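# Move the glass vial onto the lab balance, close doors

## Task

Take the glass vial from the shelved bench near the door and carry it to the balance on the shelved bench near the window. Set it upright on the balance's weighing pan, then close every one of the balance's glass doors. The task fails if the balance tips over, is shoved out of position or has too much load on its pan. It also fails if the vial ever touches the floor, or if it breaks from a drop of more than a few centimetres or a hard knock. The parked cart, the pedal bin and the stool may be moved. At the end the gripper must have released the vial and the robot must have backed away, standing upright and not leaning.

## Robot and tools

ROBOT. A Hello Robot Stretch 3 with a single arm: a two-wheel base (0.33 m long, 0.34 m wide), a lift on a mast, and a telescoping arm that reaches out to the robot's RIGHT, ending in a wrist (yaw, pitch, roll) and a gripper. The base cannot slide sideways, so moving the gripper forward or back means driving the base. Spins happen about the point between the drive wheels, 0.05 m behind the front edge. With the arm in and the wrist folded, a spin sweeps a 0.28 m radius; an unfolded level wrist reaches beyond that. Something may occasionally nudge a loose object.

FRAMES. Base frame: origin on the floor between the drive wheels, x forward, y left, z up. hand_pose is reported in it, at the point where closed fingertips meet. Odometry frame is the base frame at scene start; heading is positive to the left, -3.142 to 3.142.

execute_actions takes "actions", a list run in order (empty list = just report). Each action may have "robot", "steps" (integer 1 to 450, control steps at 30 per second, default 1) and "until". "robot" is one command, a list of up to 8 commands executed one after another, or {"stop": true} (brake everything, clear queue). A command may hold:
- "base": exactly one of {"translate_m": d} (metres, an offset measured from where the base is when that command begins, forward positive, magnitude at most 1) or {"rotate_rad": d} (radians, an offset from the current heading, counter-clockwise/left positive, magnitude at most 3.2).
- "joints": one dictionary for the single arm plus head, giving absolute target positions by name; unnamed joints keep their previous target. Ranges: lift_m 0 to 1.1 (arm height, m); arm_m 0 to 0.52 (extension, m); wrist_yaw_rad -1.345 to 4.42 (0 along the arm, positive toward the robot's front, 3.0 folded over the base); wrist_pitch_rad -1.57 to 0.451 (0 level, negative tips fingers down); wrist_roll_rad -2.911 to 2.911 (0 fingers side by side); gripper_m -0.089 to 0.179 (larger is wider; actual fingertip gap is about 0.007 m less when nearly shut, 0.025 m less when wide, zero below 0.007); head_pan_rad -3.953 to 1.73 (0 forward, positive left, -1.57 looks along the arm); head_tilt_rad -1.53 to 0.419 (negative down).
- "contact_limits": {"arm_m": effort percent 1 to 100}, making that arm motion halt at roughly that motor effort; lower is gentler, too low halts instantly. It lasts until arm_m's next command.
Inside a queue, {"pause_s": s} waits up to 15 s. Base and joint motions in one command start together and keep running across later actions and your thinking time. A new command overrides at once and discards any older queue's remainder. Any invalid value rejects the entire call and nothing runs.

"until" ends an action early once all its conditions hold. {"robot": {"status": "ended"}} fires when nothing reports "moving" and no queue is running (immediately if the first command was refused). Other fields: base_status, refusals, queue, queue_left, and per joint its reading, _goal and _status, e.g. {"lift_m": [">", 0.3]}; numbers compare with =, !=, <, <=, >, >= at the printed precision; statuses take a word or ["!=", "moving"]. {"any": {"status": "ended"}} fires when any one motion or the queue ends.

SPEED. Full base speed (0.30 m/s, 1.9 rad/s) needs lift_m under 0.30, arm_m under 0.03 and wrist_yaw_rad over 2.54; otherwise 0.10 m/s and 0.63 rad/s.

GRIPPER. Grasp by commanding gripper_m smaller than the object's width (smaller squeezes harder; stall protection may ease a too-hard squeeze so things slip). Release by commanding at least 0.02 more than the reading at first contact. Neither the reading nor "done" proves an object is held; check the cameras.

SAFE WRIST MOVES. Fold (yaw to 3.0) or unfold only with lift_m 0.32 to 0.95, pitch -0.4, roll near 0; once folded, lift may go down to 0.25. With yaw below -0.4 keep pitch at -0.5 or lower.

AVOID TIPPING AND DAMAGE. Pushing with the arm against something rigid while the gripper is above about 0.45 m can tip the robot before the contact stop; higher contact limits and repeated pushes make it worse. Do not drive while gripping, hooking or pressing on something immovable. Snagging furniture, especially reversing, can tip it: undo the last move in small steps, pull the gripper free if base_tilt leans, and lower lift_m to about 0.2 if still tipped. Base, wrist and head have no contact stop and keep pushing. Long hard wrist loads shut a servo off for 10 s ("torque_fault"; joint limp, its goals refused). Avoid drops, slams and hard hits.

RESULTS. Each result is one snapshot plus one image per camera (head_camera, nav_camera, wrist_camera). base_status shows progress in brackets (travelled of goal, by wheel counts). joint_goals, joint_status, measured_speeds (units per second), and refusals/queue/queue_left. Statuses: moving, done (within tolerance), off_target (stuck away from goal, may still push), contact_stop (lift or arm went slack after firm contact), time_out, stopped, not_commanded, torque_fault. Queues advance only on "done" (or off_target for base and gripper); otherwise remaining commands are dropped, reported by a "dropped:" line. "refused:" lines name a rejected goal; "replaced:" only reports how a superseded motion ended. robot.on_its_own appears when a goal was changed by the robot, a joint is slack or off, a motor at rest shows unusual effort (likely loaded or pressing), or base_tilt differs from its start by 3 degrees or more. Also: lidar_m (12 ranges in m, 30-degree sectors, first straight ahead, counter-clockwise; plane 0.17 m high; blind to glass), wrist_depth_mm and head_depth_mm (7x7 median depths, top-left first; glass omitted), base_odometry, turned_by_wheels and turned_by_imu, base_tilt (degrees, forward/right positive, offset up to about 4), motor_effort (percent, peak in brackets, biased and noisy).

zoom_image: "camera" (head_camera, nav_camera or wrist_camera) and "region" [x0, y0, x1, y1] in pixels of that camera's latest image, origin top-left, at most 504 by 504. Image sizes: head 896x504, nav 672x504 (fisheye), wrist 644x364.

finished_scene: "scene" (integer). Irreversible. Call only after every motion has ended, the vial is released and the robot has moved clear, since motion still running gets braked, possibly short.

Each tool is called after "Call:" as a command line: name --argument value for each argument, lists and objects as JSON in quotes; but a table of rows of numbers goes row by row, as --pt "numbers of a row", without its own name.

## Session

I'll start by looking at the scene.

Call:
execute_actions --actions '[]'

Scene clock: 0.00 s.
robot.base_odometry: x=+0.000 y=+0.000 heading=+0.000 (m, m, rad; robot's odometry frame)
robot.turned_by_wheels: +0.000 (rad since the last result)
robot.turned_by_imu: +0.000 (rad since the last result)
robot.base_tilt: forward=+1.1 right=+0.5 (deg)
robot.lidar_m: 1.89 2.16 1.02 0.99 1.04 2.18 1.36 1.80 2.23 1.71 1.81 2.05
robot.head_depth_mm: 1572 2371 2567 2537 2523 2043 2322 / 1588 2387 2571 2553 2504 2497 2310 / 1601 2413 2582 2551 2503 2498 2261 / 1611 2428 2592 2556 2538 2504 2258 / 1628 2453 2590 2527 2528 2409 2219 / 1722 2509 2556 2564 2072 2360 2210 / 1725 2536 2593 2546 2503 2515 2009
robot.base_status: not_commanded
robot.joint_positions: lift_m=+0.413 arm_m=-0.002 wrist_yaw_rad=+3.026 wrist_pitch_rad=-0.545 wrist_roll_rad=-0.008 gripper_m=+0.037 head_pan_rad=-0.019 head_tilt_rad=+0.003
robot.joint_goals: lift_m=+0.413 arm_m=-0.002 wrist_yaw_rad=+3.026 wrist_pitch_rad=-0.545 wrist_roll_rad=-0.008 gripper_m=+0.037 head_pan_rad=-0.019 head_tilt_rad=+0.003
robot.joint_status: lift_m=not_commanded arm_m=not_commanded wrist_yaw_rad=not_commanded wrist_pitch_rad=not_commanded wrist_roll_rad=not_commanded gripper_m=not_commanded head_pan_rad=not_commanded head_tilt_rad=not_commanded
robot.measured_speeds: translate_m=+0.000 rotate_rad=+0.000 lift_m=+0.000 arm_m=+0.000 wrist_yaw_rad=+0.000 wrist_pitch_rad=+0.000 wrist_roll_rad=+0.000 head_pan_rad=+0.000 head_tilt_rad=+0.000
robot: refusals=0 queue=idle queue_left=0
robot.motor_effort: left_wheel=+0 right_wheel=+0 lift_m=+30 arm_m=+0 wrist_yaw_rad=+0 wrist_pitch_rad=+4 wrist_roll_rad=+0 gripper_m=+0 head_pan_rad=+0 head_tilt_rad=+2 (%)
robot.hand_pose: x=+0.0026 y=+0.0622 z=+0.3980 quat_wxyz=(+0.229, +0.688, +0.152, +0.672) (m; robot's base frame)
robot.wrist_depth_mm: 929 - 956 - - - - / - - - - - - - / 958 947 988 - 978 - - / 788 790 788 834 822 819 838 / 659 676 - 704 705 692 698 / 571 577 - 602 585 606 597 / 502 - - - 516 534 535
pictures: head_camera (sideways: a quarter turn clockwise sets it upright), nav_camera (sideways: a quarter turn counterclockwise sets it upright), wrist_camera
Images, in order (width x height): head_camera 896x504, nav_camera 672x504, wrist_camera 644x364.

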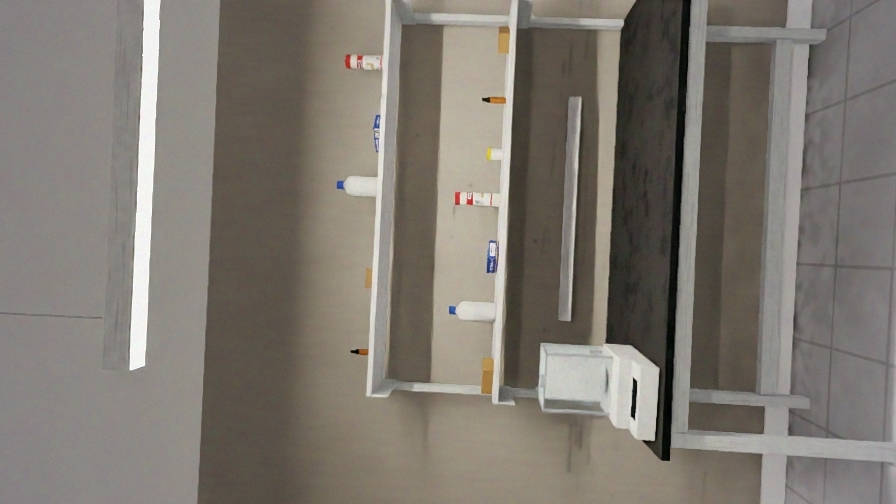

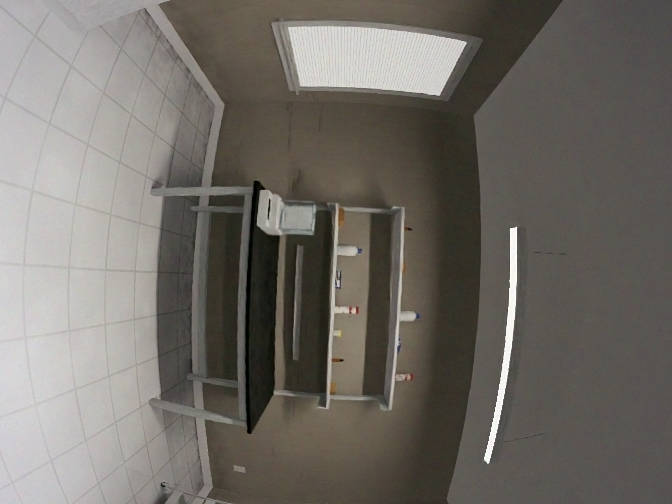

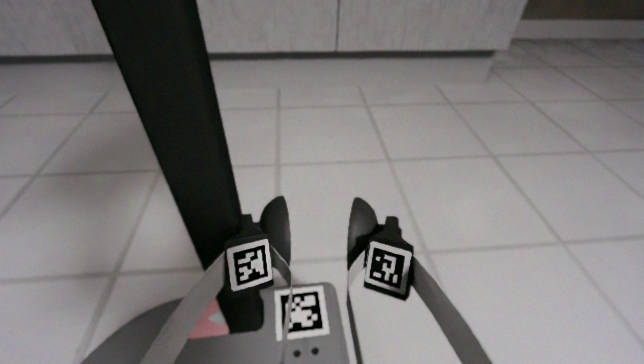

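Call:
execute_actions --actions '[{"robot": {"joints": {"head_pan_rad": -1.57, "head_tilt_rad": -0.3}}, "steps": 200, "until": {"robot": {"status": "ended"}}}]'

Call:
execute_actions --actions '[{"robot": {"joints": {"head_pan_rad": -3.14, "head_tilt_rad": -0.3}}, "steps": 200, "until": {"robot": {"status": "ended"}}}]'

Call:
execute_actions --actions '[{"robot": {"joints": {"head_pan_rad": 1.57, "head_tilt_rad": -0.3}}, "steps": 300, "until": {"robot": {"status": "ended"}}}]'

Scene clock: 4.30 s.
robot.base_odometry: x=+0.000 y=+0.000 heading=+0.000 (m, m, rad; robot's odometry frame)
robot.turned_by_wheels: +0.000 (rad since the last result)
robot.turned_by_imu: +0.000 (rad since the last result)
robot.base_tilt: forward=+1.1 right=+0.5 (deg)
robot.lidar_m: 1.89 2.16 1.02 0.99 1.04 2.18 1.36 1.81 2.22 1.71 1.81 2.05
robot.head_depth_mm: 1828 1943 2032 2143 2262 2030 1550 / 1464 1534 1606 1720 2209 1908 1543 / 1475 1540 1615 1707 1807 1893 1525 / 1469 1559 1629 1722 1821 1882 1515 / 1488 1560 1624 1737 1830 1893 1503 / 1493 1571 1657 1748 1855 1905 1494 / 1901 2001 2103 2206 1940 1876 1473
robot.base_status: not_commanded
robot.joint_positions: lift_m=+0.413 arm_m=-0.002 wrist_yaw_rad=+3.026 wrist_pitch_rad=-0.545 wrist_roll_rad=-0.008 gripper_m=+0.037 head_pan_rad=-1.563 head_tilt_rad=-0.296
robot.joint_goals: lift_m=+0.413 arm_m=-0.002 wrist_yaw_rad=+3.026 wrist_pitch_rad=-0.545 wrist_roll_rad=-0.008 gripper_m=+0.037 head_pan_rad=-1.570 head_tilt_rad=-0.300
robot.joint_status: lift_m=not_commanded arm_m=not_commanded wrist_yaw_rad=not_commanded wrist_pitch_rad=not_commanded wrist_roll_rad=not_commanded gripper_m=not_commanded head_pan_rad=done head_tilt_rad=done
robot.measured_speeds: translate_m=+0.000 rotate_rad=+0.000 lift_m=+0.000 arm_m=+0.000 wrist_yaw_rad=+0.000 wrist_pitch_rad=+0.000 wrist_roll_rad=+0.000 head_pan_rad=+0.000 head_tilt_rad=+0.000
robot: refusals=0 queue=done queue_left=0
robot.motor_effort: left_wheel=+0(0) right_wheel=+0(0) lift_m=+30(31) arm_m=+0(0) wrist_yaw_rad=+0(0) wrist_pitch_rad=+4(4) wrist_roll_rad=+0(0) gripper_m=+0(1) head_pan_rad=-3(46) head_tilt_rad=-2(16) (%)
robot.hand_pose: x=+0.0026 y=+0.0622 z=+0.3980 quat_wxyz=(+0.229, +0.688, +0.152, +0.672) (m; robot's base frame)
robot.wrist_depth_mm: 903 - 965 989 - - - / - - - - - - - / 910 935 978 988 997 - - / 770 796 821 807 792 840 820 / 653 668 - 684 700 700 680 / 573 574 - 608 584 598 595 / 498 - - - 517 524 528
pictures: head_camera (sideways: a quarter turn clockwise sets it upright), nav_camera (sideways: a quarter turn counterclockwise sets it upright), wrist_camera
camera_calibration (this result's frames):
head_camera: T_world_to_cam=[[-0.0403877, 0.264851, -0.963443, 1.26906], [0.999085, 0.024256, -0.0352138, 0.039462], [0.0140429, -0.963984, -0.265589, 0.30354], [0, 0, 0, 1]] pos_world=[0.00756595, -0.0444618, 1.30467]
nav_camera: T_world_to_cam=[[0.048296, -0.310574, 0.949321, -1.19255], [-0.996761, -0.0761786, 0.0257873, 0.0215287], [0.0643091, -0.947492, -0.313247, 0.356393], [0, 0, 0, 1]] pos_world=[0.0561349, -0.0310555, 1.2432]
wrist_camera: T_world_to_cam=[[0.991281, -0.121432, 0.0511438, -0.0261014], [-0.0459276, -0.682242, -0.729682, 0.357105], [0.123499, 0.720972, -0.681871, 0.392797], [0, 0, 0, 1]] pos_world=[-0.00623538, -0.0427335, 0.529745]
Images, in order (width x height): head_camera 896x504, nav_camera 672x504, wrist_camera 644x364.

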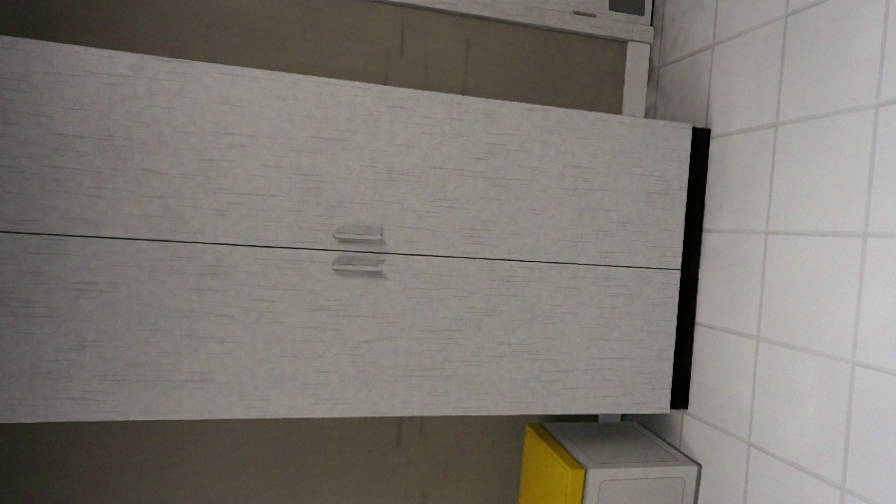

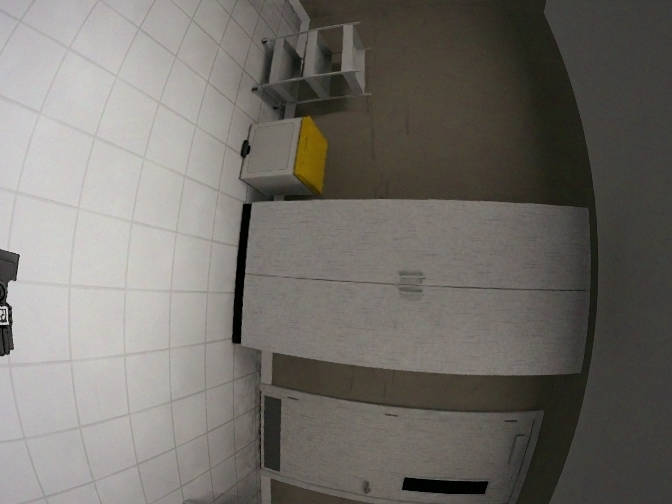

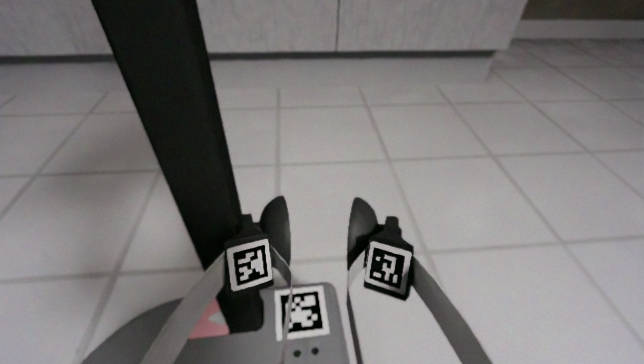

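Scene clock: 5.67 s.
robot.base_odometry: x=+0.000 y=+0.000 heading=+0.000 (m, m, rad; robot's odometry frame)
robot.turned_by_wheels: +0.000 (rad since the last result)
robot.turned_by_imu: +0.000 (rad since the last result)
robot.base_tilt: forward=+0.9 right=+0.7 (deg)
robot.lidar_m: 1.89 2.16 1.01 0.99 1.03 2.18 1.36 1.80 2.22 1.71 1.81 2.05
robot.head_depth_mm: 1816 1900 2002 2101 2232 2032 1563 / 1816 1908 1990 2088 2207 1997 1537 / 1796 1918 2025 1549 2200 1906 1524 / 1813 1929 2022 1689 2239 1950 1516 / 1838 1927 2030 1502 2257 1885 1500 / 1829 1933 2059 1435 1808 1852 1496 / 1841 1942 2043 1561 2294 1914 1489
robot.base_status: not_commanded
robot.joint_positions: lift_m=+0.413 arm_m=-0.002 wrist_yaw_rad=+3.026 wrist_pitch_rad=-0.545 wrist_roll_rad=-0.008 gripper_m=+0.037 head_pan_rad=-3.133 head_tilt_rad=-0.296
robot.joint_goals: lift_m=+0.413 arm_m=-0.002 wrist_yaw_rad=+3.026 wrist_pitch_rad=-0.545 wrist_roll_rad=-0.008 gripper_m=+0.037 head_pan_rad=-3.140 head_tilt_rad=-0.300
robot.joint_status: lift_m=not_commanded arm_m=not_commanded wrist_yaw_rad=not_commanded wrist_pitch_rad=not_commanded wrist_roll_rad=not_commanded gripper_m=not_commanded head_pan_rad=done head_tilt_rad=done
robot.measured_speeds: translate_m=+0.000 rotate_rad=+0.000 lift_m=+0.000 arm_m=+0.000 wrist_yaw_rad=+0.000 wrist_pitch_rad=+0.000 wrist_roll_rad=+0.000 head_pan_rad=+0.000 head_tilt_rad=+0.000
robot: refusals=0 queue=done queue_left=0
robot.motor_effort: left_wheel=+0(0) right_wheel=+0(0) lift_m=+31(30) arm_m=+0(0) wrist_yaw_rad=+0(0) wrist_pitch_rad=+4(4) wrist_roll_rad=+0(0) gripper_m=+0(0) head_pan_rad=-3(43) head_tilt_rad=+0(3) (%)
robot.hand_pose: x=+0.0026 y=+0.0622 z=+0.3980 quat_wxyz=(+0.229, +0.688, +0.152, +0.672) (m; robot's base frame)
robot.wrist_depth_mm: 934 - 955 - - - - / - - - - - - - / 926 975 982 1000 - 977 - / 786 809 787 803 829 796 847 / 646 666 - 673 705 695 693 / 573 574 - 594 568 601 594 / 504 - - - 512 517 519
pictures: head_camera (sideways: a quarter turn clockwise sets it upright), nav_camera (sideways: a quarter turn counterclockwise sets it upright), wrist_camera
camera_calibration (this result's frames):
head_camera: T_world_to_cam=[[0.264953, 0.0405999, -0.963406, 1.26715], [0.0250572, -0.999066, -0.0352115, 0.0454006], [-0.963936, -0.0148108, -0.265723, 0.309681], [0, 0, 0, 1]] pos_world=[-0.038361, -0.00150137, 1.30467]
nav_camera: T_world_to_cam=[[-0.310668, -0.0485447, 0.949278, -1.1903], [-0.0769766, 0.9967, 0.0257778, 0.0159304], [-0.947396, -0.0650639, -0.313379, 0.362736], [0, 0, 0, 1]] pos_world=[-0.0249074, -0.0500596, 1.24319]
Images, in order (width x height): head_camera 896x504, nav_camera 672x504, wrist_camera 644x364.

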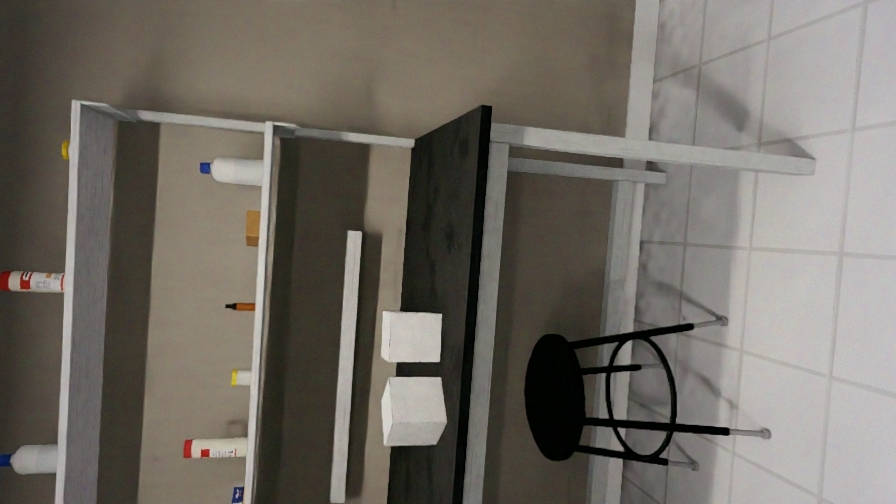

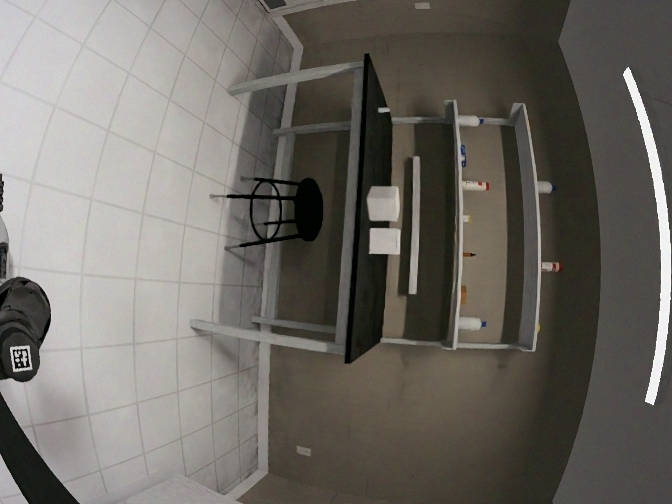

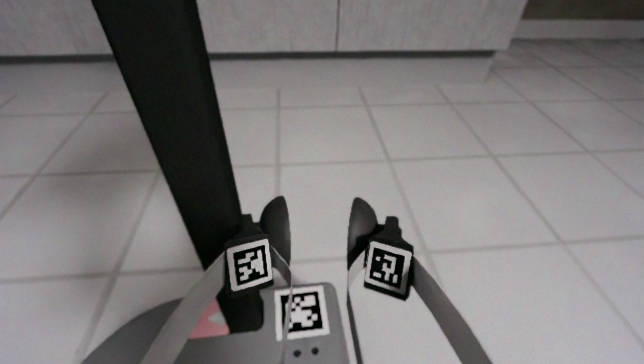

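Scene clock: 8.43 s.
robot.base_odometry: x=+0.000 y=+0.000 heading=+0.000 (m, m, rad; robot's odometry frame)
robot.turned_by_wheels: +0.000 (rad since the last result)
robot.turned_by_imu: +0.000 (rad since the last result)
robot.base_tilt: forward=+1.0 right=+0.6 (deg)
robot.lidar_m: 1.89 2.16 1.02 0.99 1.03 2.17 1.35 1.80 2.22 1.71 1.81 2.04
robot.head_depth_mm: 1068 1119 1483 1230 1032 1088 1149 / 1068 1119 1490 1437 1031 1082 1163 / 1078 1126 1494 1545 1040 1085 1163 / 1080 1128 1502 1369 1043 1098 1158 / 1087 1148 1515 1337 1039 1104 1174 / 1086 1140 1510 1437 1038 1105 1174 / 1094 1144 1518 1473 1038 1112 1183
robot.base_status: not_commanded
robot.joint_positions: lift_m=+0.413 arm_m=-0.002 wrist_yaw_rad=+3.026 wrist_pitch_rad=-0.545 wrist_roll_rad=-0.008 gripper_m=+0.037 head_pan_rad=+1.563 head_tilt_rad=-0.296
robot.joint_goals: lift_m=+0.413 arm_m=-0.002 wrist_yaw_rad=+3.026 wrist_pitch_rad=-0.545 wrist_roll_rad=-0.008 gripper_m=+0.037 head_pan_rad=+1.570 head_tilt_rad=-0.300
robot.joint_status: lift_m=not_commanded arm_m=not_commanded wrist_yaw_rad=not_commanded wrist_pitch_rad=not_commanded wrist_roll_rad=not_commanded gripper_m=not_commanded head_pan_rad=done head_tilt_rad=done
robot.measured_speeds: translate_m=+0.000 rotate_rad=+0.000 lift_m=+0.000 arm_m=+0.000 wrist_yaw_rad=+0.000 wrist_pitch_rad=+0.000 wrist_roll_rad=+0.000 head_pan_rad=+0.000 head_tilt_rad=+0.000
robot: refusals=0 queue=done queue_left=0
robot.motor_effort: left_wheel=+0(0) right_wheel=+0(0) lift_m=+31(30) arm_m=+0(0) wrist_yaw_rad=+0(1) wrist_pitch_rad=+4(4) wrist_roll_rad=+0(0) gripper_m=+0(1) head_pan_rad=+3(44) head_tilt_rad=-1(0) (%)
robot.hand_pose: x=+0.0026 y=+0.0622 z=+0.3980 quat_wxyz=(+0.229, +0.688, +0.152, +0.672) (m; robot's base frame)
robot.wrist_depth_mm: 916 - 980 - - - - / - - - - - - - / 930 948 977 979 - - 997 / 772 787 805 794 807 830 816 / 650 647 - 671 681 696 696 / 573 579 - 603 574 605 605 / 509 - - - 520 521 532
pictures: head_camera (sideways: a quarter turn clockwise sets it upright), nav_camera (sideways: a quarter turn counterclockwise sets it upright), wrist_camera
camera_calibration (this result's frames):
head_camera: T_world_to_cam=[[0.0361265, -0.2656, -0.963406, 1.26854], [-0.999346, -0.0082072, -0.0352115, 0.0516495], [0.00144533, 0.964048, -0.265723, 0.303792], [0, 0, 0, 1]] pos_world=[0.00534857, 0.04448, 1.30467]
nav_camera: T_world_to_cam=[[-0.0432992, 0.311442, 0.949278, -1.19193], [0.997856, 0.0601591, 0.0257778, 0.00937389], [-0.0490794, 0.948359, -0.313379, 0.357256], [0, 0, 0, 1]] pos_world=[-0.0434296, 0.0318471, 1.24319]
Images, in order (width x height): head_camera 896x504, nav_camera 672x504, wrist_camera 644x364.

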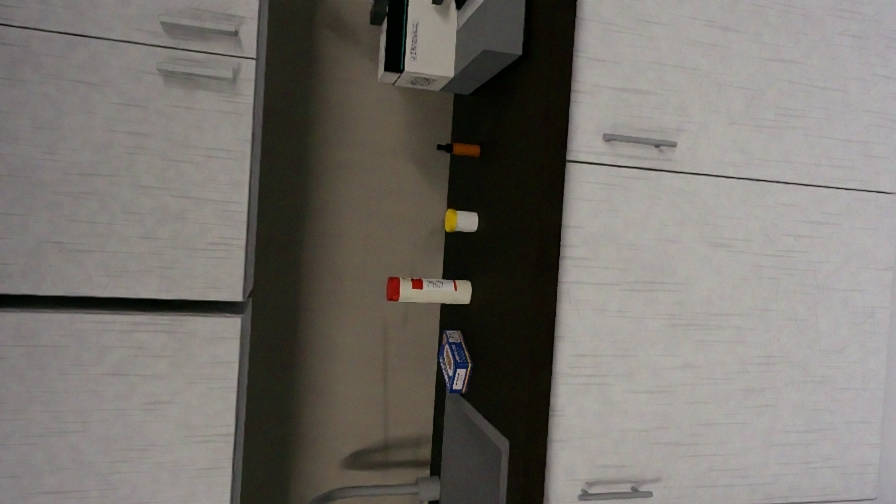

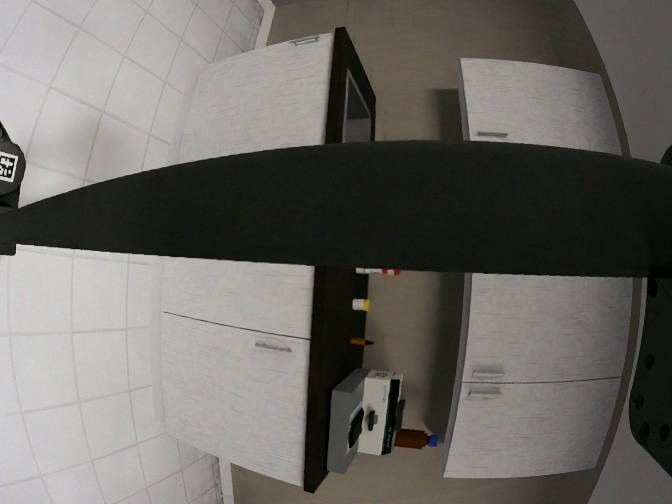

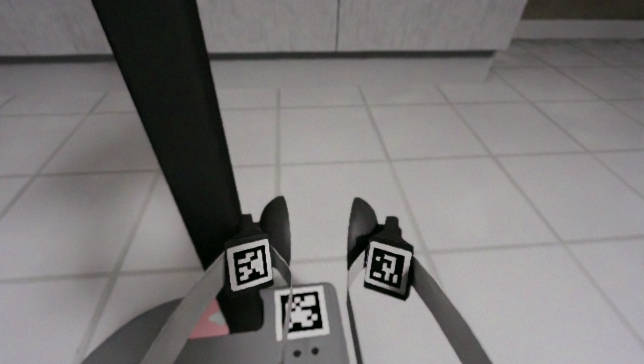

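Call:
execute_actions --actions '[{"robot": {"joints": {"head_pan_rad": -2.65, "head_tilt_rad": -0.25}}, "steps": 300, "until": {"robot": {"status": "ended"}}}]'

Scene clock: 12.67 s.
robot.base_odometry: x=+0.000 y=+0.000 heading=+0.000 (m, m, rad; robot's odometry frame)
robot.turned_by_wheels: +0.000 (rad since the last result)
robot.turned_by_imu: +0.000 (rad since the last result)
robot.base_tilt: forward=+1.1 right=+0.5 (deg)
robot.lidar_m: 1.89 2.16 1.02 0.99 1.04 2.17 1.35 1.80 2.22 1.71 1.81 2.06
robot.head_depth_mm: 1847 1915 1957 1473 2060 2029 1610 / 1936 2005 2064 1469 1786 2010 1595 / 2046 2134 2215 1797 2348 1993 1584 / 2188 2255 2326 2018 2540 2050 1565 / 2347 2427 2528 2516 2699 2034 1562 / 2497 2602 2733 2843 2750 1944 1549 / 2398 2489 2561 2706 2728 2033 1538
robot.base_status: not_commanded
robot.joint_positions: lift_m=+0.413 arm_m=-0.002 wrist_yaw_rad=+3.026 wrist_pitch_rad=-0.545 wrist_roll_rad=-0.008 gripper_m=+0.037 head_pan_rad=-2.643 head_tilt_rad=-0.260
robot.joint_goals: lift_m=+0.413 arm_m=-0.002 wrist_yaw_rad=+3.026 wrist_pitch_rad=-0.545 wrist_roll_rad=-0.008 gripper_m=+0.037 head_pan_rad=-2.650 head_tilt_rad=-0.250
robot.joint_status: lift_m=not_commanded arm_m=not_commanded wrist_yaw_rad=not_commanded wrist_pitch_rad=not_commanded wrist_roll_rad=not_commanded gripper_m=not_commanded head_pan_rad=done head_tilt_rad=done
robot.measured_speeds: translate_m=+0.000 rotate_rad=+0.000 lift_m=+0.000 arm_m=+0.000 wrist_yaw_rad=+0.000 wrist_pitch_rad=+0.000 wrist_roll_rad=+0.000 head_pan_rad=+0.000 head_tilt_rad=+0.000
robot: refusals=0 queue=done queue_left=0
robot.motor_effort: left_wheel=+0(0) right_wheel=+0(0) lift_m=+31(30) arm_m=+1(0) wrist_yaw_rad=+1(0) wrist_pitch_rad=+4(4) wrist_roll_rad=+0(0) gripper_m=+0(0) head_pan_rad=-5(45) head_tilt_rad=+3(7) (%)
robot.hand_pose: x=+0.0026 y=+0.0622 z=+0.3980 quat_wxyz=(+0.229, +0.688, +0.152, +0.672) (m; robot's base frame)
robot.wrist_depth_mm: 912 - 971 - - - - / - - - - - - - / 948 941 981 965 996 - - / 774 789 796 799 826 826 826 / 662 663 - 685 694 691 700 / 578 572 - 596 576 597 596 / 500 - - - 525 527 529
pictures: head_camera (sideways: a quarter turn clockwise sets it upright), nav_camera (sideways: a quarter turn counterclockwise sets it upright), wrist_camera
camera_calibration (this result's frames):
head_camera: T_world_to_cam=[[0.18438, 0.144015, -0.972247, 1.27919], [0.491184, -0.870321, -0.0357676, 0.0432828], [-0.851318, -0.470958, -0.231208, 0.26407], [0, 0, 0, 1]] pos_world=[-0.0323104, -0.022188, 1.3063]
nav_camera: T_world_to_cam=[[-0.221393, -0.172767, 0.959759, -1.20454], [-0.536147, 0.843654, 0.0281903, 0.0155893], [-0.814574, -0.508331, -0.279408, 0.317712], [0, 0, 0, 1]] pos_world=[0.000482295, -0.0597526, 1.24439]
wrist_camera: T_world_to_cam=[[0.991281, -0.121432, 0.0511436, -0.0261013], [-0.045928, -0.682242, -0.729682, 0.357105], [0.123499, 0.720972, -0.681871, 0.392797], [0, 0, 0, 1]] pos_world=[-0.00623534, -0.0427335, 0.529745]
Images, in order (width x height): head_camera 896x504, nav_camera 672x504, wrist_camera 644x364.

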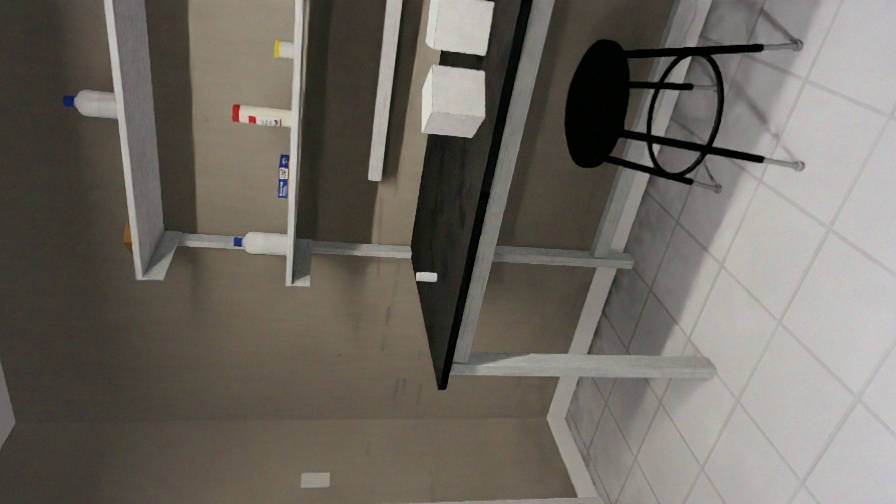

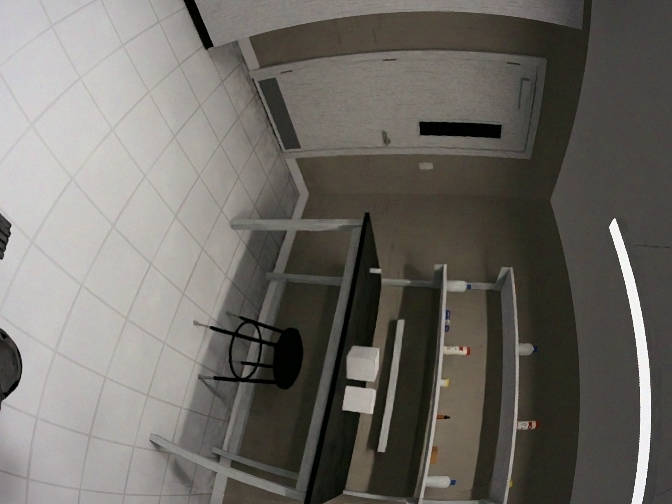

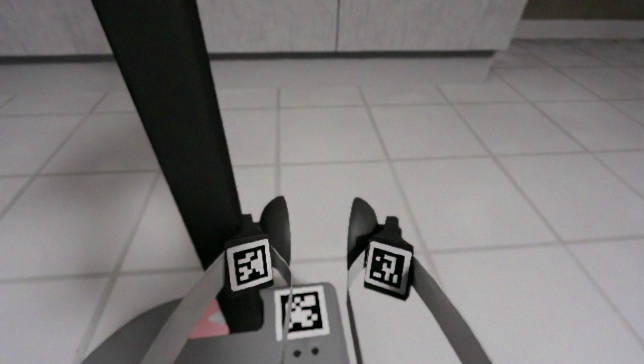

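Call:
zoom_image --camera "head_camera" --region '[360, 200, 520, 400]'

Region (360, 200, 520, 400) of head_camera's 896x504 image, scaled by 2.520, with more detail than that image has; it fills the left 403 columns of this view, and the rest is white.

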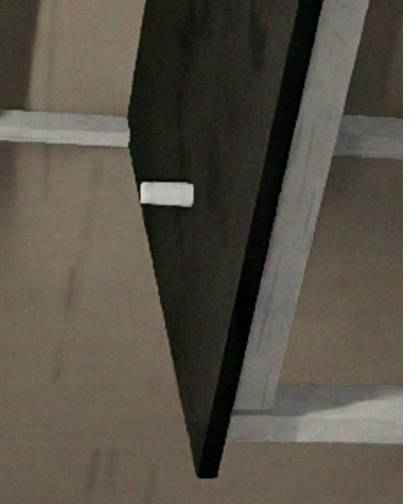

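Call:
execute_actions --actions '[{"robot": {"joints": {"head_pan_rad": 0.2, "head_tilt_rad": -0.15}}, "steps": 300, "until": {"robot": {"status": "ended"}}}]'

Scene clock: 24.50 s.
robot.base_odometry: x=+0.000 y=+0.000 heading=+0.000 (m, m, rad; robot's odometry frame)
robot.turned_by_wheels: +0.000 (rad since the last result)
robot.turned_by_imu: +0.000 (rad since the last result)
robot.base_tilt: forward=+1.0 right=+0.7 (deg)
robot.lidar_m: 1.89 2.16 1.02 0.99 1.04 2.18 1.36 1.80 2.22 1.71 1.81 2.05
robot.head_depth_mm: 2215 2339 2370 2451 2151 2404 1810 / 2237 2404 2419 2509 2123 2465 1803 / 2254 2451 2517 2575 2297 2440 1777 / 2249 2507 2570 2395 1962 2413 1780 / 2306 2586 2653 2690 2730 2285 1745 / 2296 2689 2734 2773 2831 2363 1728 / 2380 2657 2700 2803 2870 2331 1715
robot.base_status: not_commanded
robot.joint_positions: lift_m=+0.413 arm_m=-0.002 wrist_yaw_rad=+3.026 wrist_pitch_rad=-0.545 wrist_roll_rad=-0.008 gripper_m=+0.037 head_pan_rad=+0.193 head_tilt_rad=-0.162
robot.joint_goals: lift_m=+0.413 arm_m=-0.002 wrist_yaw_rad=+3.026 wrist_pitch_rad=-0.545 wrist_roll_rad=-0.008 gripper_m=+0.037 head_pan_rad=+0.200 head_tilt_rad=-0.150
robot.joint_status: lift_m=not_commanded arm_m=not_commanded wrist_yaw_rad=not_commanded wrist_pitch_rad=not_commanded wrist_roll_rad=not_commanded gripper_m=not_commanded head_pan_rad=done head_tilt_rad=done
robot.measured_speeds: translate_m=+0.000 rotate_rad=+0.000 lift_m=+0.000 arm_m=+0.000 wrist_yaw_rad=+0.000 wrist_pitch_rad=+0.000 wrist_roll_rad=+0.000 head_pan_rad=+0.000 head_tilt_rad=+0.000
robot: refusals=0 queue=done queue_left=0
robot.motor_effort: left_wheel=+0(0) right_wheel=+0(0) lift_m=+30(30) arm_m=+1(0) wrist_yaw_rad=+1(0) wrist_pitch_rad=+4(4) wrist_roll_rad=+0(0) gripper_m=+1(0) head_pan_rad=+4(45) head_tilt_rad=+4(12) (%)
robot.hand_pose: x=+0.0026 y=+0.0622 z=+0.3980 quat_wxyz=(+0.229, +0.688, +0.152, +0.672) (m; robot's base frame)
robot.wrist_depth_mm: 938 - 981 986 998 - - / - - - - - - - / 933 980 948 996 - - - / 799 766 774 791 798 824 837 / 670 671 - 678 706 697 704 / 565 580 - 589 572 608 593 / 506 - - - 518 522 523
pictures: head_camera (sideways: a quarter turn clockwise sets it upright), nav_camera (sideways: a quarter turn counterclockwise sets it upright), wrist_camera
camera_calibration (this result's frames):
head_camera: T_world_to_cam=[[-0.123869, -0.0631585, -0.990287, 1.30469], [-0.202582, 0.978563, -0.0370711, 0.0492164], [0.9714, 0.196022, -0.134008, 0.126432], [0, 0, 0, 1]] pos_world=[0.0487648, 0.00945725, 1.31078]
nav_camera: T_world_to_cam=[[0.168813, 0.0796141, 0.982427, -1.23655], [0.253974, -0.966589, 0.0346895, 0.00230426], [0.952365, 0.243655, -0.183393, 0.181963], [0, 0, 0, 1]] pos_world=[0.034866, 0.0563381, 1.24811]
wrist_camera: T_world_to_cam=[[0.991281, -0.121432, 0.0511438, -0.0261014], [-0.0459278, -0.682242, -0.729682, 0.357105], [0.123499, 0.720971, -0.681871, 0.392797], [0, 0, 0, 1]] pos_world=[-0.00623536, -0.0427335, 0.529745]
Images, in order (width x height): head_camera 896x504, nav_camera 672x504, wrist_camera 644x364.

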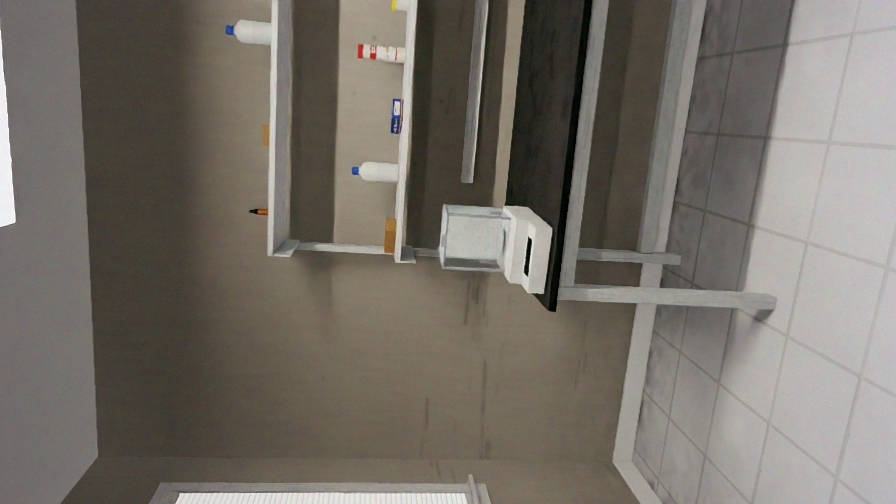

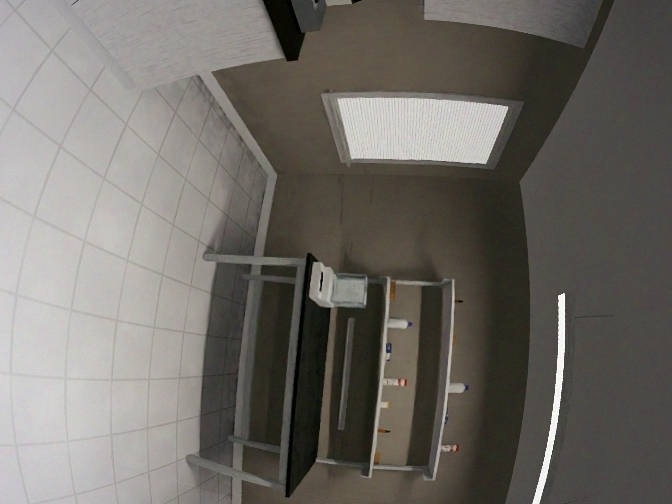

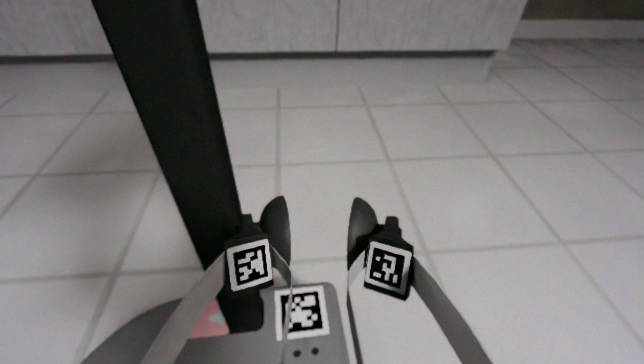

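Call:
zoom_image --camera "head_camera" --region '[410, 170, 590, 330]'

Region (410, 170, 590, 330) of head_camera's 896x504 image, scaled by 2.800, with more detail than that image has.

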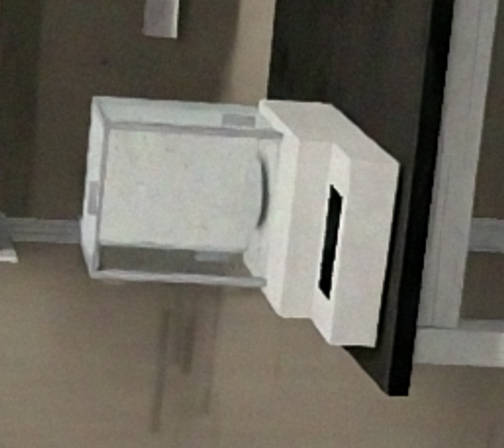

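Call:
execute_actions --actions '[{"robot": [{"joints": {"lift_m": 0.27, "head_pan_rad": 0.0, "head_tilt_rad": -0.4}}, {"base": {"rotate_rad": 0.5675}}, {"base": {"translate_m": 0.95}}, {"base": {"translate_m": 0.95}}, {"base": {"rotate_rad": -0.5675}, "joints": {"head_pan_rad": -1.0, "head_tilt_rad": -0.55}}], "steps": 450, "until": {"robot": {"status": "ended"}}}]'

Scene clock: 58.30 s.
robot.base_odometry: x=+1.602 y=+1.021 heading=+0.000 (m, m, rad; robot's odometry frame)
robot.turned_by_wheels: +0.000 (rad since the last result)
robot.turned_by_imu: +0.001 (rad since the last result)
robot.base_tilt: forward=+2.0 right=+0.9 (deg)
robot.lidar_m: 1.07 0.69 0.52 0.50 0.53 0.74 0.80 3.34 2.85 1.98 0.60 1.05
robot.head_depth_mm: 2424 2895 1850 1277 1982 1561 1279 / 1971 2272 1815 1122 1753 1528 1269 / 1693 1890 1644 906 761 1432 1232 / 1439 1604 1491 846 788 1430 1076 / 1315 1416 864 873 867 1505 1249 / 1096 1241 1344 1056 1547 1500 1235 / 1050 799 1230 1053 1421 1395 1227
robot.base_status: moving (rotate_rad -0.5673 of -0.5675)
robot.joint_positions: lift_m=+0.270 arm_m=-0.002 wrist_yaw_rad=+3.026 wrist_pitch_rad=-0.546 wrist_roll_rad=-0.008 gripper_m=+0.037 head_pan_rad=-0.993 head_tilt_rad=-0.543
robot.joint_goals: lift_m=+0.270 arm_m=-0.002 wrist_yaw_rad=+3.026 wrist_pitch_rad=-0.546 wrist_roll_rad=-0.008 gripper_m=+0.037 head_pan_rad=-1.000 head_tilt_rad=-0.550
robot.joint_status: lift_m=done arm_m=not_commanded wrist_yaw_rad=not_commanded wrist_pitch_rad=not_commanded wrist_roll_rad=not_commanded gripper_m=not_commanded head_pan_rad=done head_tilt_rad=done
robot.measured_speeds: translate_m=+0.000 rotate_rad=+0.000 lift_m=+0.000 arm_m=+0.000 wrist_yaw_rad=+0.000 wrist_pitch_rad=+0.000 wrist_roll_rad=+0.000 head_pan_rad=+0.000 head_tilt_rad=+0.000
robot: refusals=0 queue=running queue_left=0
robot.motor_effort: left_wheel=+3(11) right_wheel=-3(8) lift_m=+23(28) arm_m=+0(0) wrist_yaw_rad=+1(0) wrist_pitch_rad=+4(4) wrist_roll_rad=+1(0) gripper_m=+0(1) head_pan_rad=-4(46) head_tilt_rad=-2(14) (%)
robot.hand_pose: x=+0.0026 y=+0.0621 z=+0.2554 quat_wxyz=(+0.229, +0.688, +0.152, +0.672) (m; robot's base frame)
robot.wrist_depth_mm: 485 - 503 524 542 554 573 / 536 546 569 594 604 622 640 / 586 603 621 627 650 674 681 / 572 565 586 589 586 591 602 / 481 521 - - 511 502 507 / - - - - 421 438 437 / - - - - 376 381 382
pictures: head_camera (sideways: a quarter turn clockwise sets it upright), nav_camera (sideways: a quarter turn counterclockwise sets it upright), wrist_camera
camera_calibration (this result's frames):
head_camera: T_world_to_cam=[[-0.301288, 0.392005, -0.869228, 1.1477], [0.823718, 0.566196, -0.0301699, 0.0339545], [0.480327, -0.725089, -0.49349, 0.597275], [0, 0, 0, 1]] pos_world=[0.0309314, -0.0360511, 1.29338]
nav_camera: T_world_to_cam=[[0.329964, -0.422176, 0.844329, -1.05729], [-0.795874, -0.605405, 0.00831651, 0.0430538], [0.50765, -0.674723, -0.535761, 0.643239], [0, 0, 0, 1]] pos_world=[0.0565917, 0.0137118, 1.23696]
wrist_camera: T_world_to_cam=[[0.991285, -0.121398, 0.0511479, -0.0188117], [-0.0459872, -0.682746, -0.729207, 0.252863], [0.123445, 0.7205, -0.682379, 0.295786], [0, 0, 0, 1]] pos_world=[-0.00623701, -0.0427559, 0.387189]
Images, in order (width x height): head_camera 896x504, nav_camera 672x504, wrist_camera 644x364.

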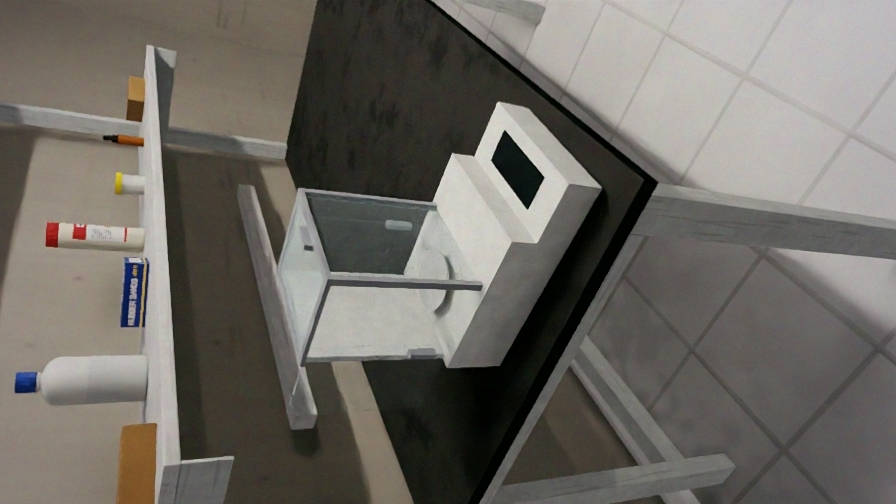

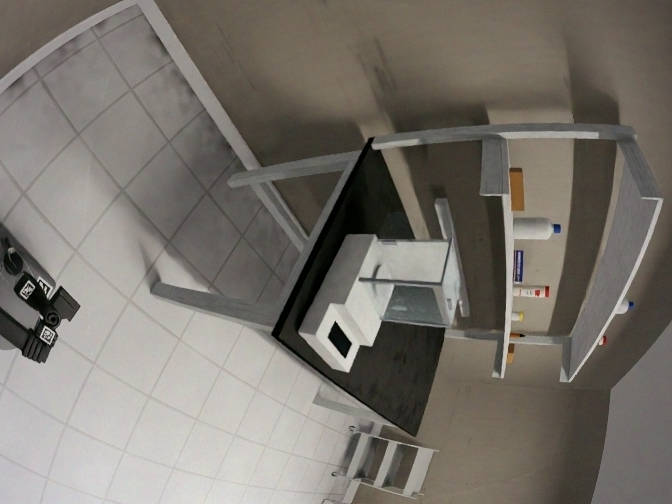

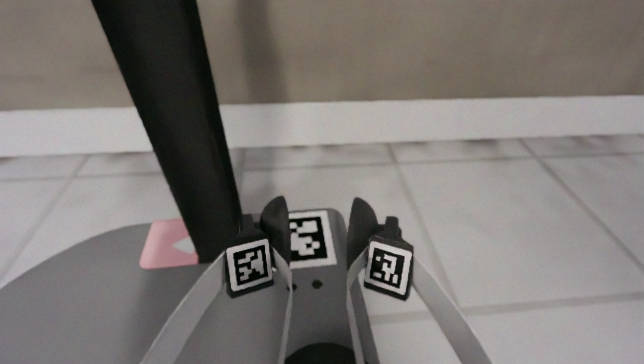

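Call:
zoom_image --camera "head_camera" --region '[230, 90, 630, 450]'

Region (230, 90, 630, 450) of head_camera's 896x504 image, scaled by 1.260, with more detail than that image has; it fills the top 454 rows of this view, and the rest is white.

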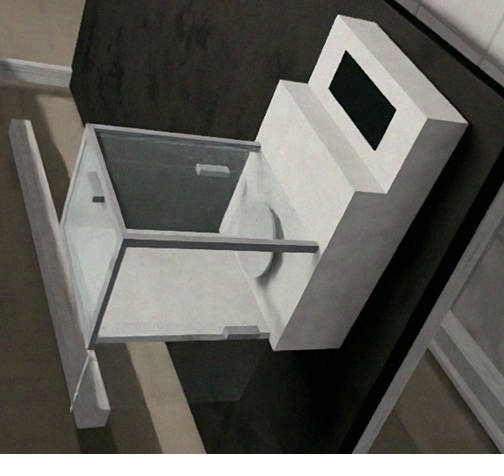

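Call:
execute_actions --actions '[{"robot": [{"base": {"rotate_rad": -2.5257}, "joints": {"head_pan_rad": 0.0, "head_tilt_rad": -0.5}}, {"base": {"translate_m": 1.0}}, {"base": {"translate_m": 1.0}}, {"base": {"translate_m": 1.0}}, {"base": {"rotate_rad": 0.955}, "joints": {"head_pan_rad": -1.3, "head_tilt_rad": -0.45}}], "steps": 450, "until": {"robot": {"status": "ended"}}}, {"steps": 300, "until": {"robot": {"status": "ended"}}}]'

Scene clock: 104.73 s.
robot.base_odometry: x=-0.846 y=-0.713 heading=-1.571 (m, m, rad; robot's odometry frame)
robot.turned_by_wheels: -1.571 (rad since the last result)
robot.turned_by_imu: -1.576 (rad since the last result)
robot.base_tilt: forward=+1.1 right=+0.5 (deg)
robot.lidar_m: 1.39 1.07 1.44 3.28 3.15 1.78 1.73 1.08 0.67 0.87 0.70 1.44
robot.head_depth_mm: 1048 1111 1176 982 663 895 1291 / 1060 1149 1241 967 657 1476 1314 / 1102 1193 1286 948 652 1532 1331 / 947 1222 1299 932 674 1581 1325 / 1194 1286 1384 920 696 1624 1312 / 1237 1341 1449 909 725 1568 1271 / 1283 1394 1522 1628 760 885 1233
robot.base_status: done (rotate_rad +0.9548 of +0.9550)
robot.joint_positions: lift_m=+0.270 arm_m=-0.002 wrist_yaw_rad=+3.026 wrist_pitch_rad=-0.546 wrist_roll_rad=-0.008 gripper_m=+0.037 head_pan_rad=-1.293 head_tilt_rad=-0.457
robot.joint_goals: lift_m=+0.270 arm_m=-0.002 wrist_yaw_rad=+3.026 wrist_pitch_rad=-0.546 wrist_roll_rad=-0.008 gripper_m=+0.037 head_pan_rad=-1.300 head_tilt_rad=-0.450
robot.joint_status: lift_m=done arm_m=not_commanded wrist_yaw_rad=not_commanded wrist_pitch_rad=not_commanded wrist_roll_rad=not_commanded gripper_m=not_commanded head_pan_rad=done head_tilt_rad=done
robot.measured_speeds: translate_m=+0.000 rotate_rad=+0.000 lift_m=+0.000 arm_m=+0.000 wrist_yaw_rad=+0.000 wrist_pitch_rad=+0.000 wrist_roll_rad=+0.000 head_pan_rad=+0.000 head_tilt_rad=+0.000
robot: refusals=0 queue=done queue_left=0
robot.motor_effort: left_wheel=-3(12) right_wheel=+3(9) lift_m=+23(23) arm_m=+0(0) wrist_yaw_rad=+0(0) wrist_pitch_rad=+4(4) wrist_roll_rad=+0(0) gripper_m=-1(0) head_pan_rad=-4(43) head_tilt_rad=+3(9) (%)
robot.hand_pose: x=+0.0026 y=+0.0620 z=+0.2554 quat_wxyz=(+0.229, +0.688, +0.152, +0.672) (m; robot's base frame)
robot.wrist_depth_mm: - - - - - - - / 881 862 893 943 936 949 - / 686 691 718 688 709 737 748 / 553 560 577 590 595 589 602 / 484 514 - - 512 503 504 / - - - - 428 434 432 / - - - - 380 382 388
pictures: head_camera (sideways: a quarter turn clockwise sets it upright), nav_camera (sideways: a quarter turn counterclockwise sets it upright), wrist_camera
camera_calibration (this result's frames):
head_camera: T_world_to_cam=[[-0.151086, 0.390185, -0.908256, 1.19769], [0.95497, 0.294955, -0.0321452, 0.035729], [0.255352, -0.872214, -0.417179, 0.499349], [0, 0, 0, 1]] pos_world=[0.0193248, -0.0423198, 1.29728]
nav_camera: T_world_to_cam=[[0.170111, -0.429388, 0.886955, -1.1119], [-0.93949, -0.342271, 0.0144881, 0.0358938], [0.297357, -0.835749, -0.461629, 0.548067], [0, 0, 0, 1]] pos_world=[0.0598967, -0.00710608, 1.23869]
wrist_camera: T_world_to_cam=[[0.991286, -0.121394, 0.0511485, -0.0188166], [-0.0459905, -0.682782, -0.729173, 0.252814], [0.123441, 0.720466, -0.682415, 0.295825], [0, 0, 0, 1]] pos_world=[-0.00623723, -0.0427995, 0.387183]
Images, in order (width x height): head_camera 896x504, nav_camera 672x504, wrist_camera 644x364.

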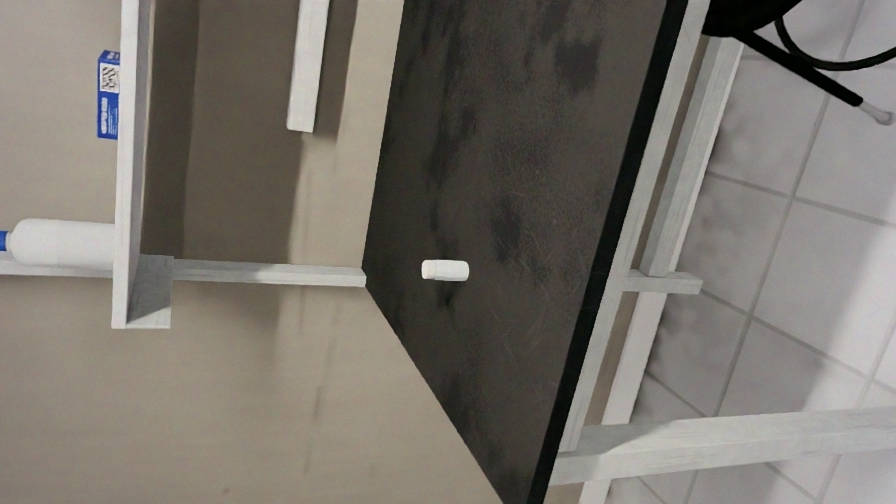

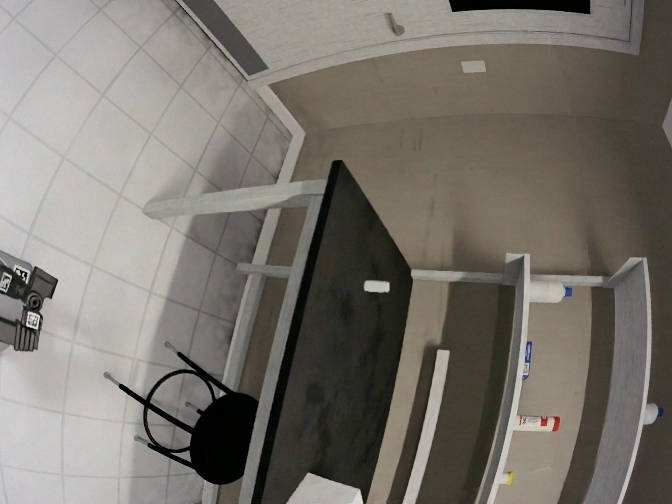

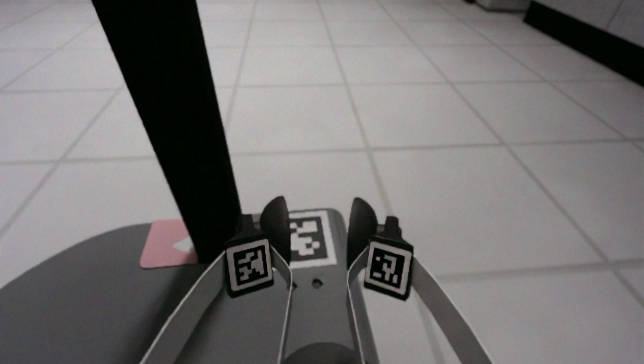

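Call:
zoom_image --camera "head_camera" --region '[400, 230, 500, 310]'

Region (400, 230, 500, 310) of head_camera's 896x504 image, scaled by 5.040, with more detail than that image has; it fills the top 403 rows of this view, and the rest is white.

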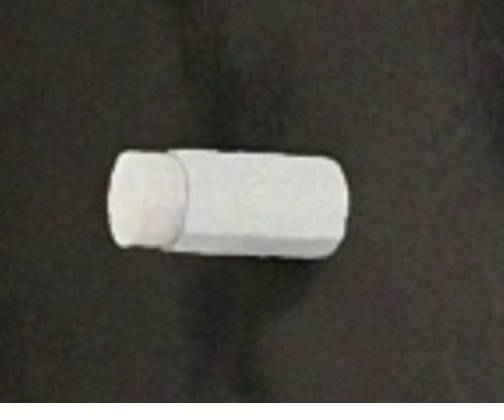

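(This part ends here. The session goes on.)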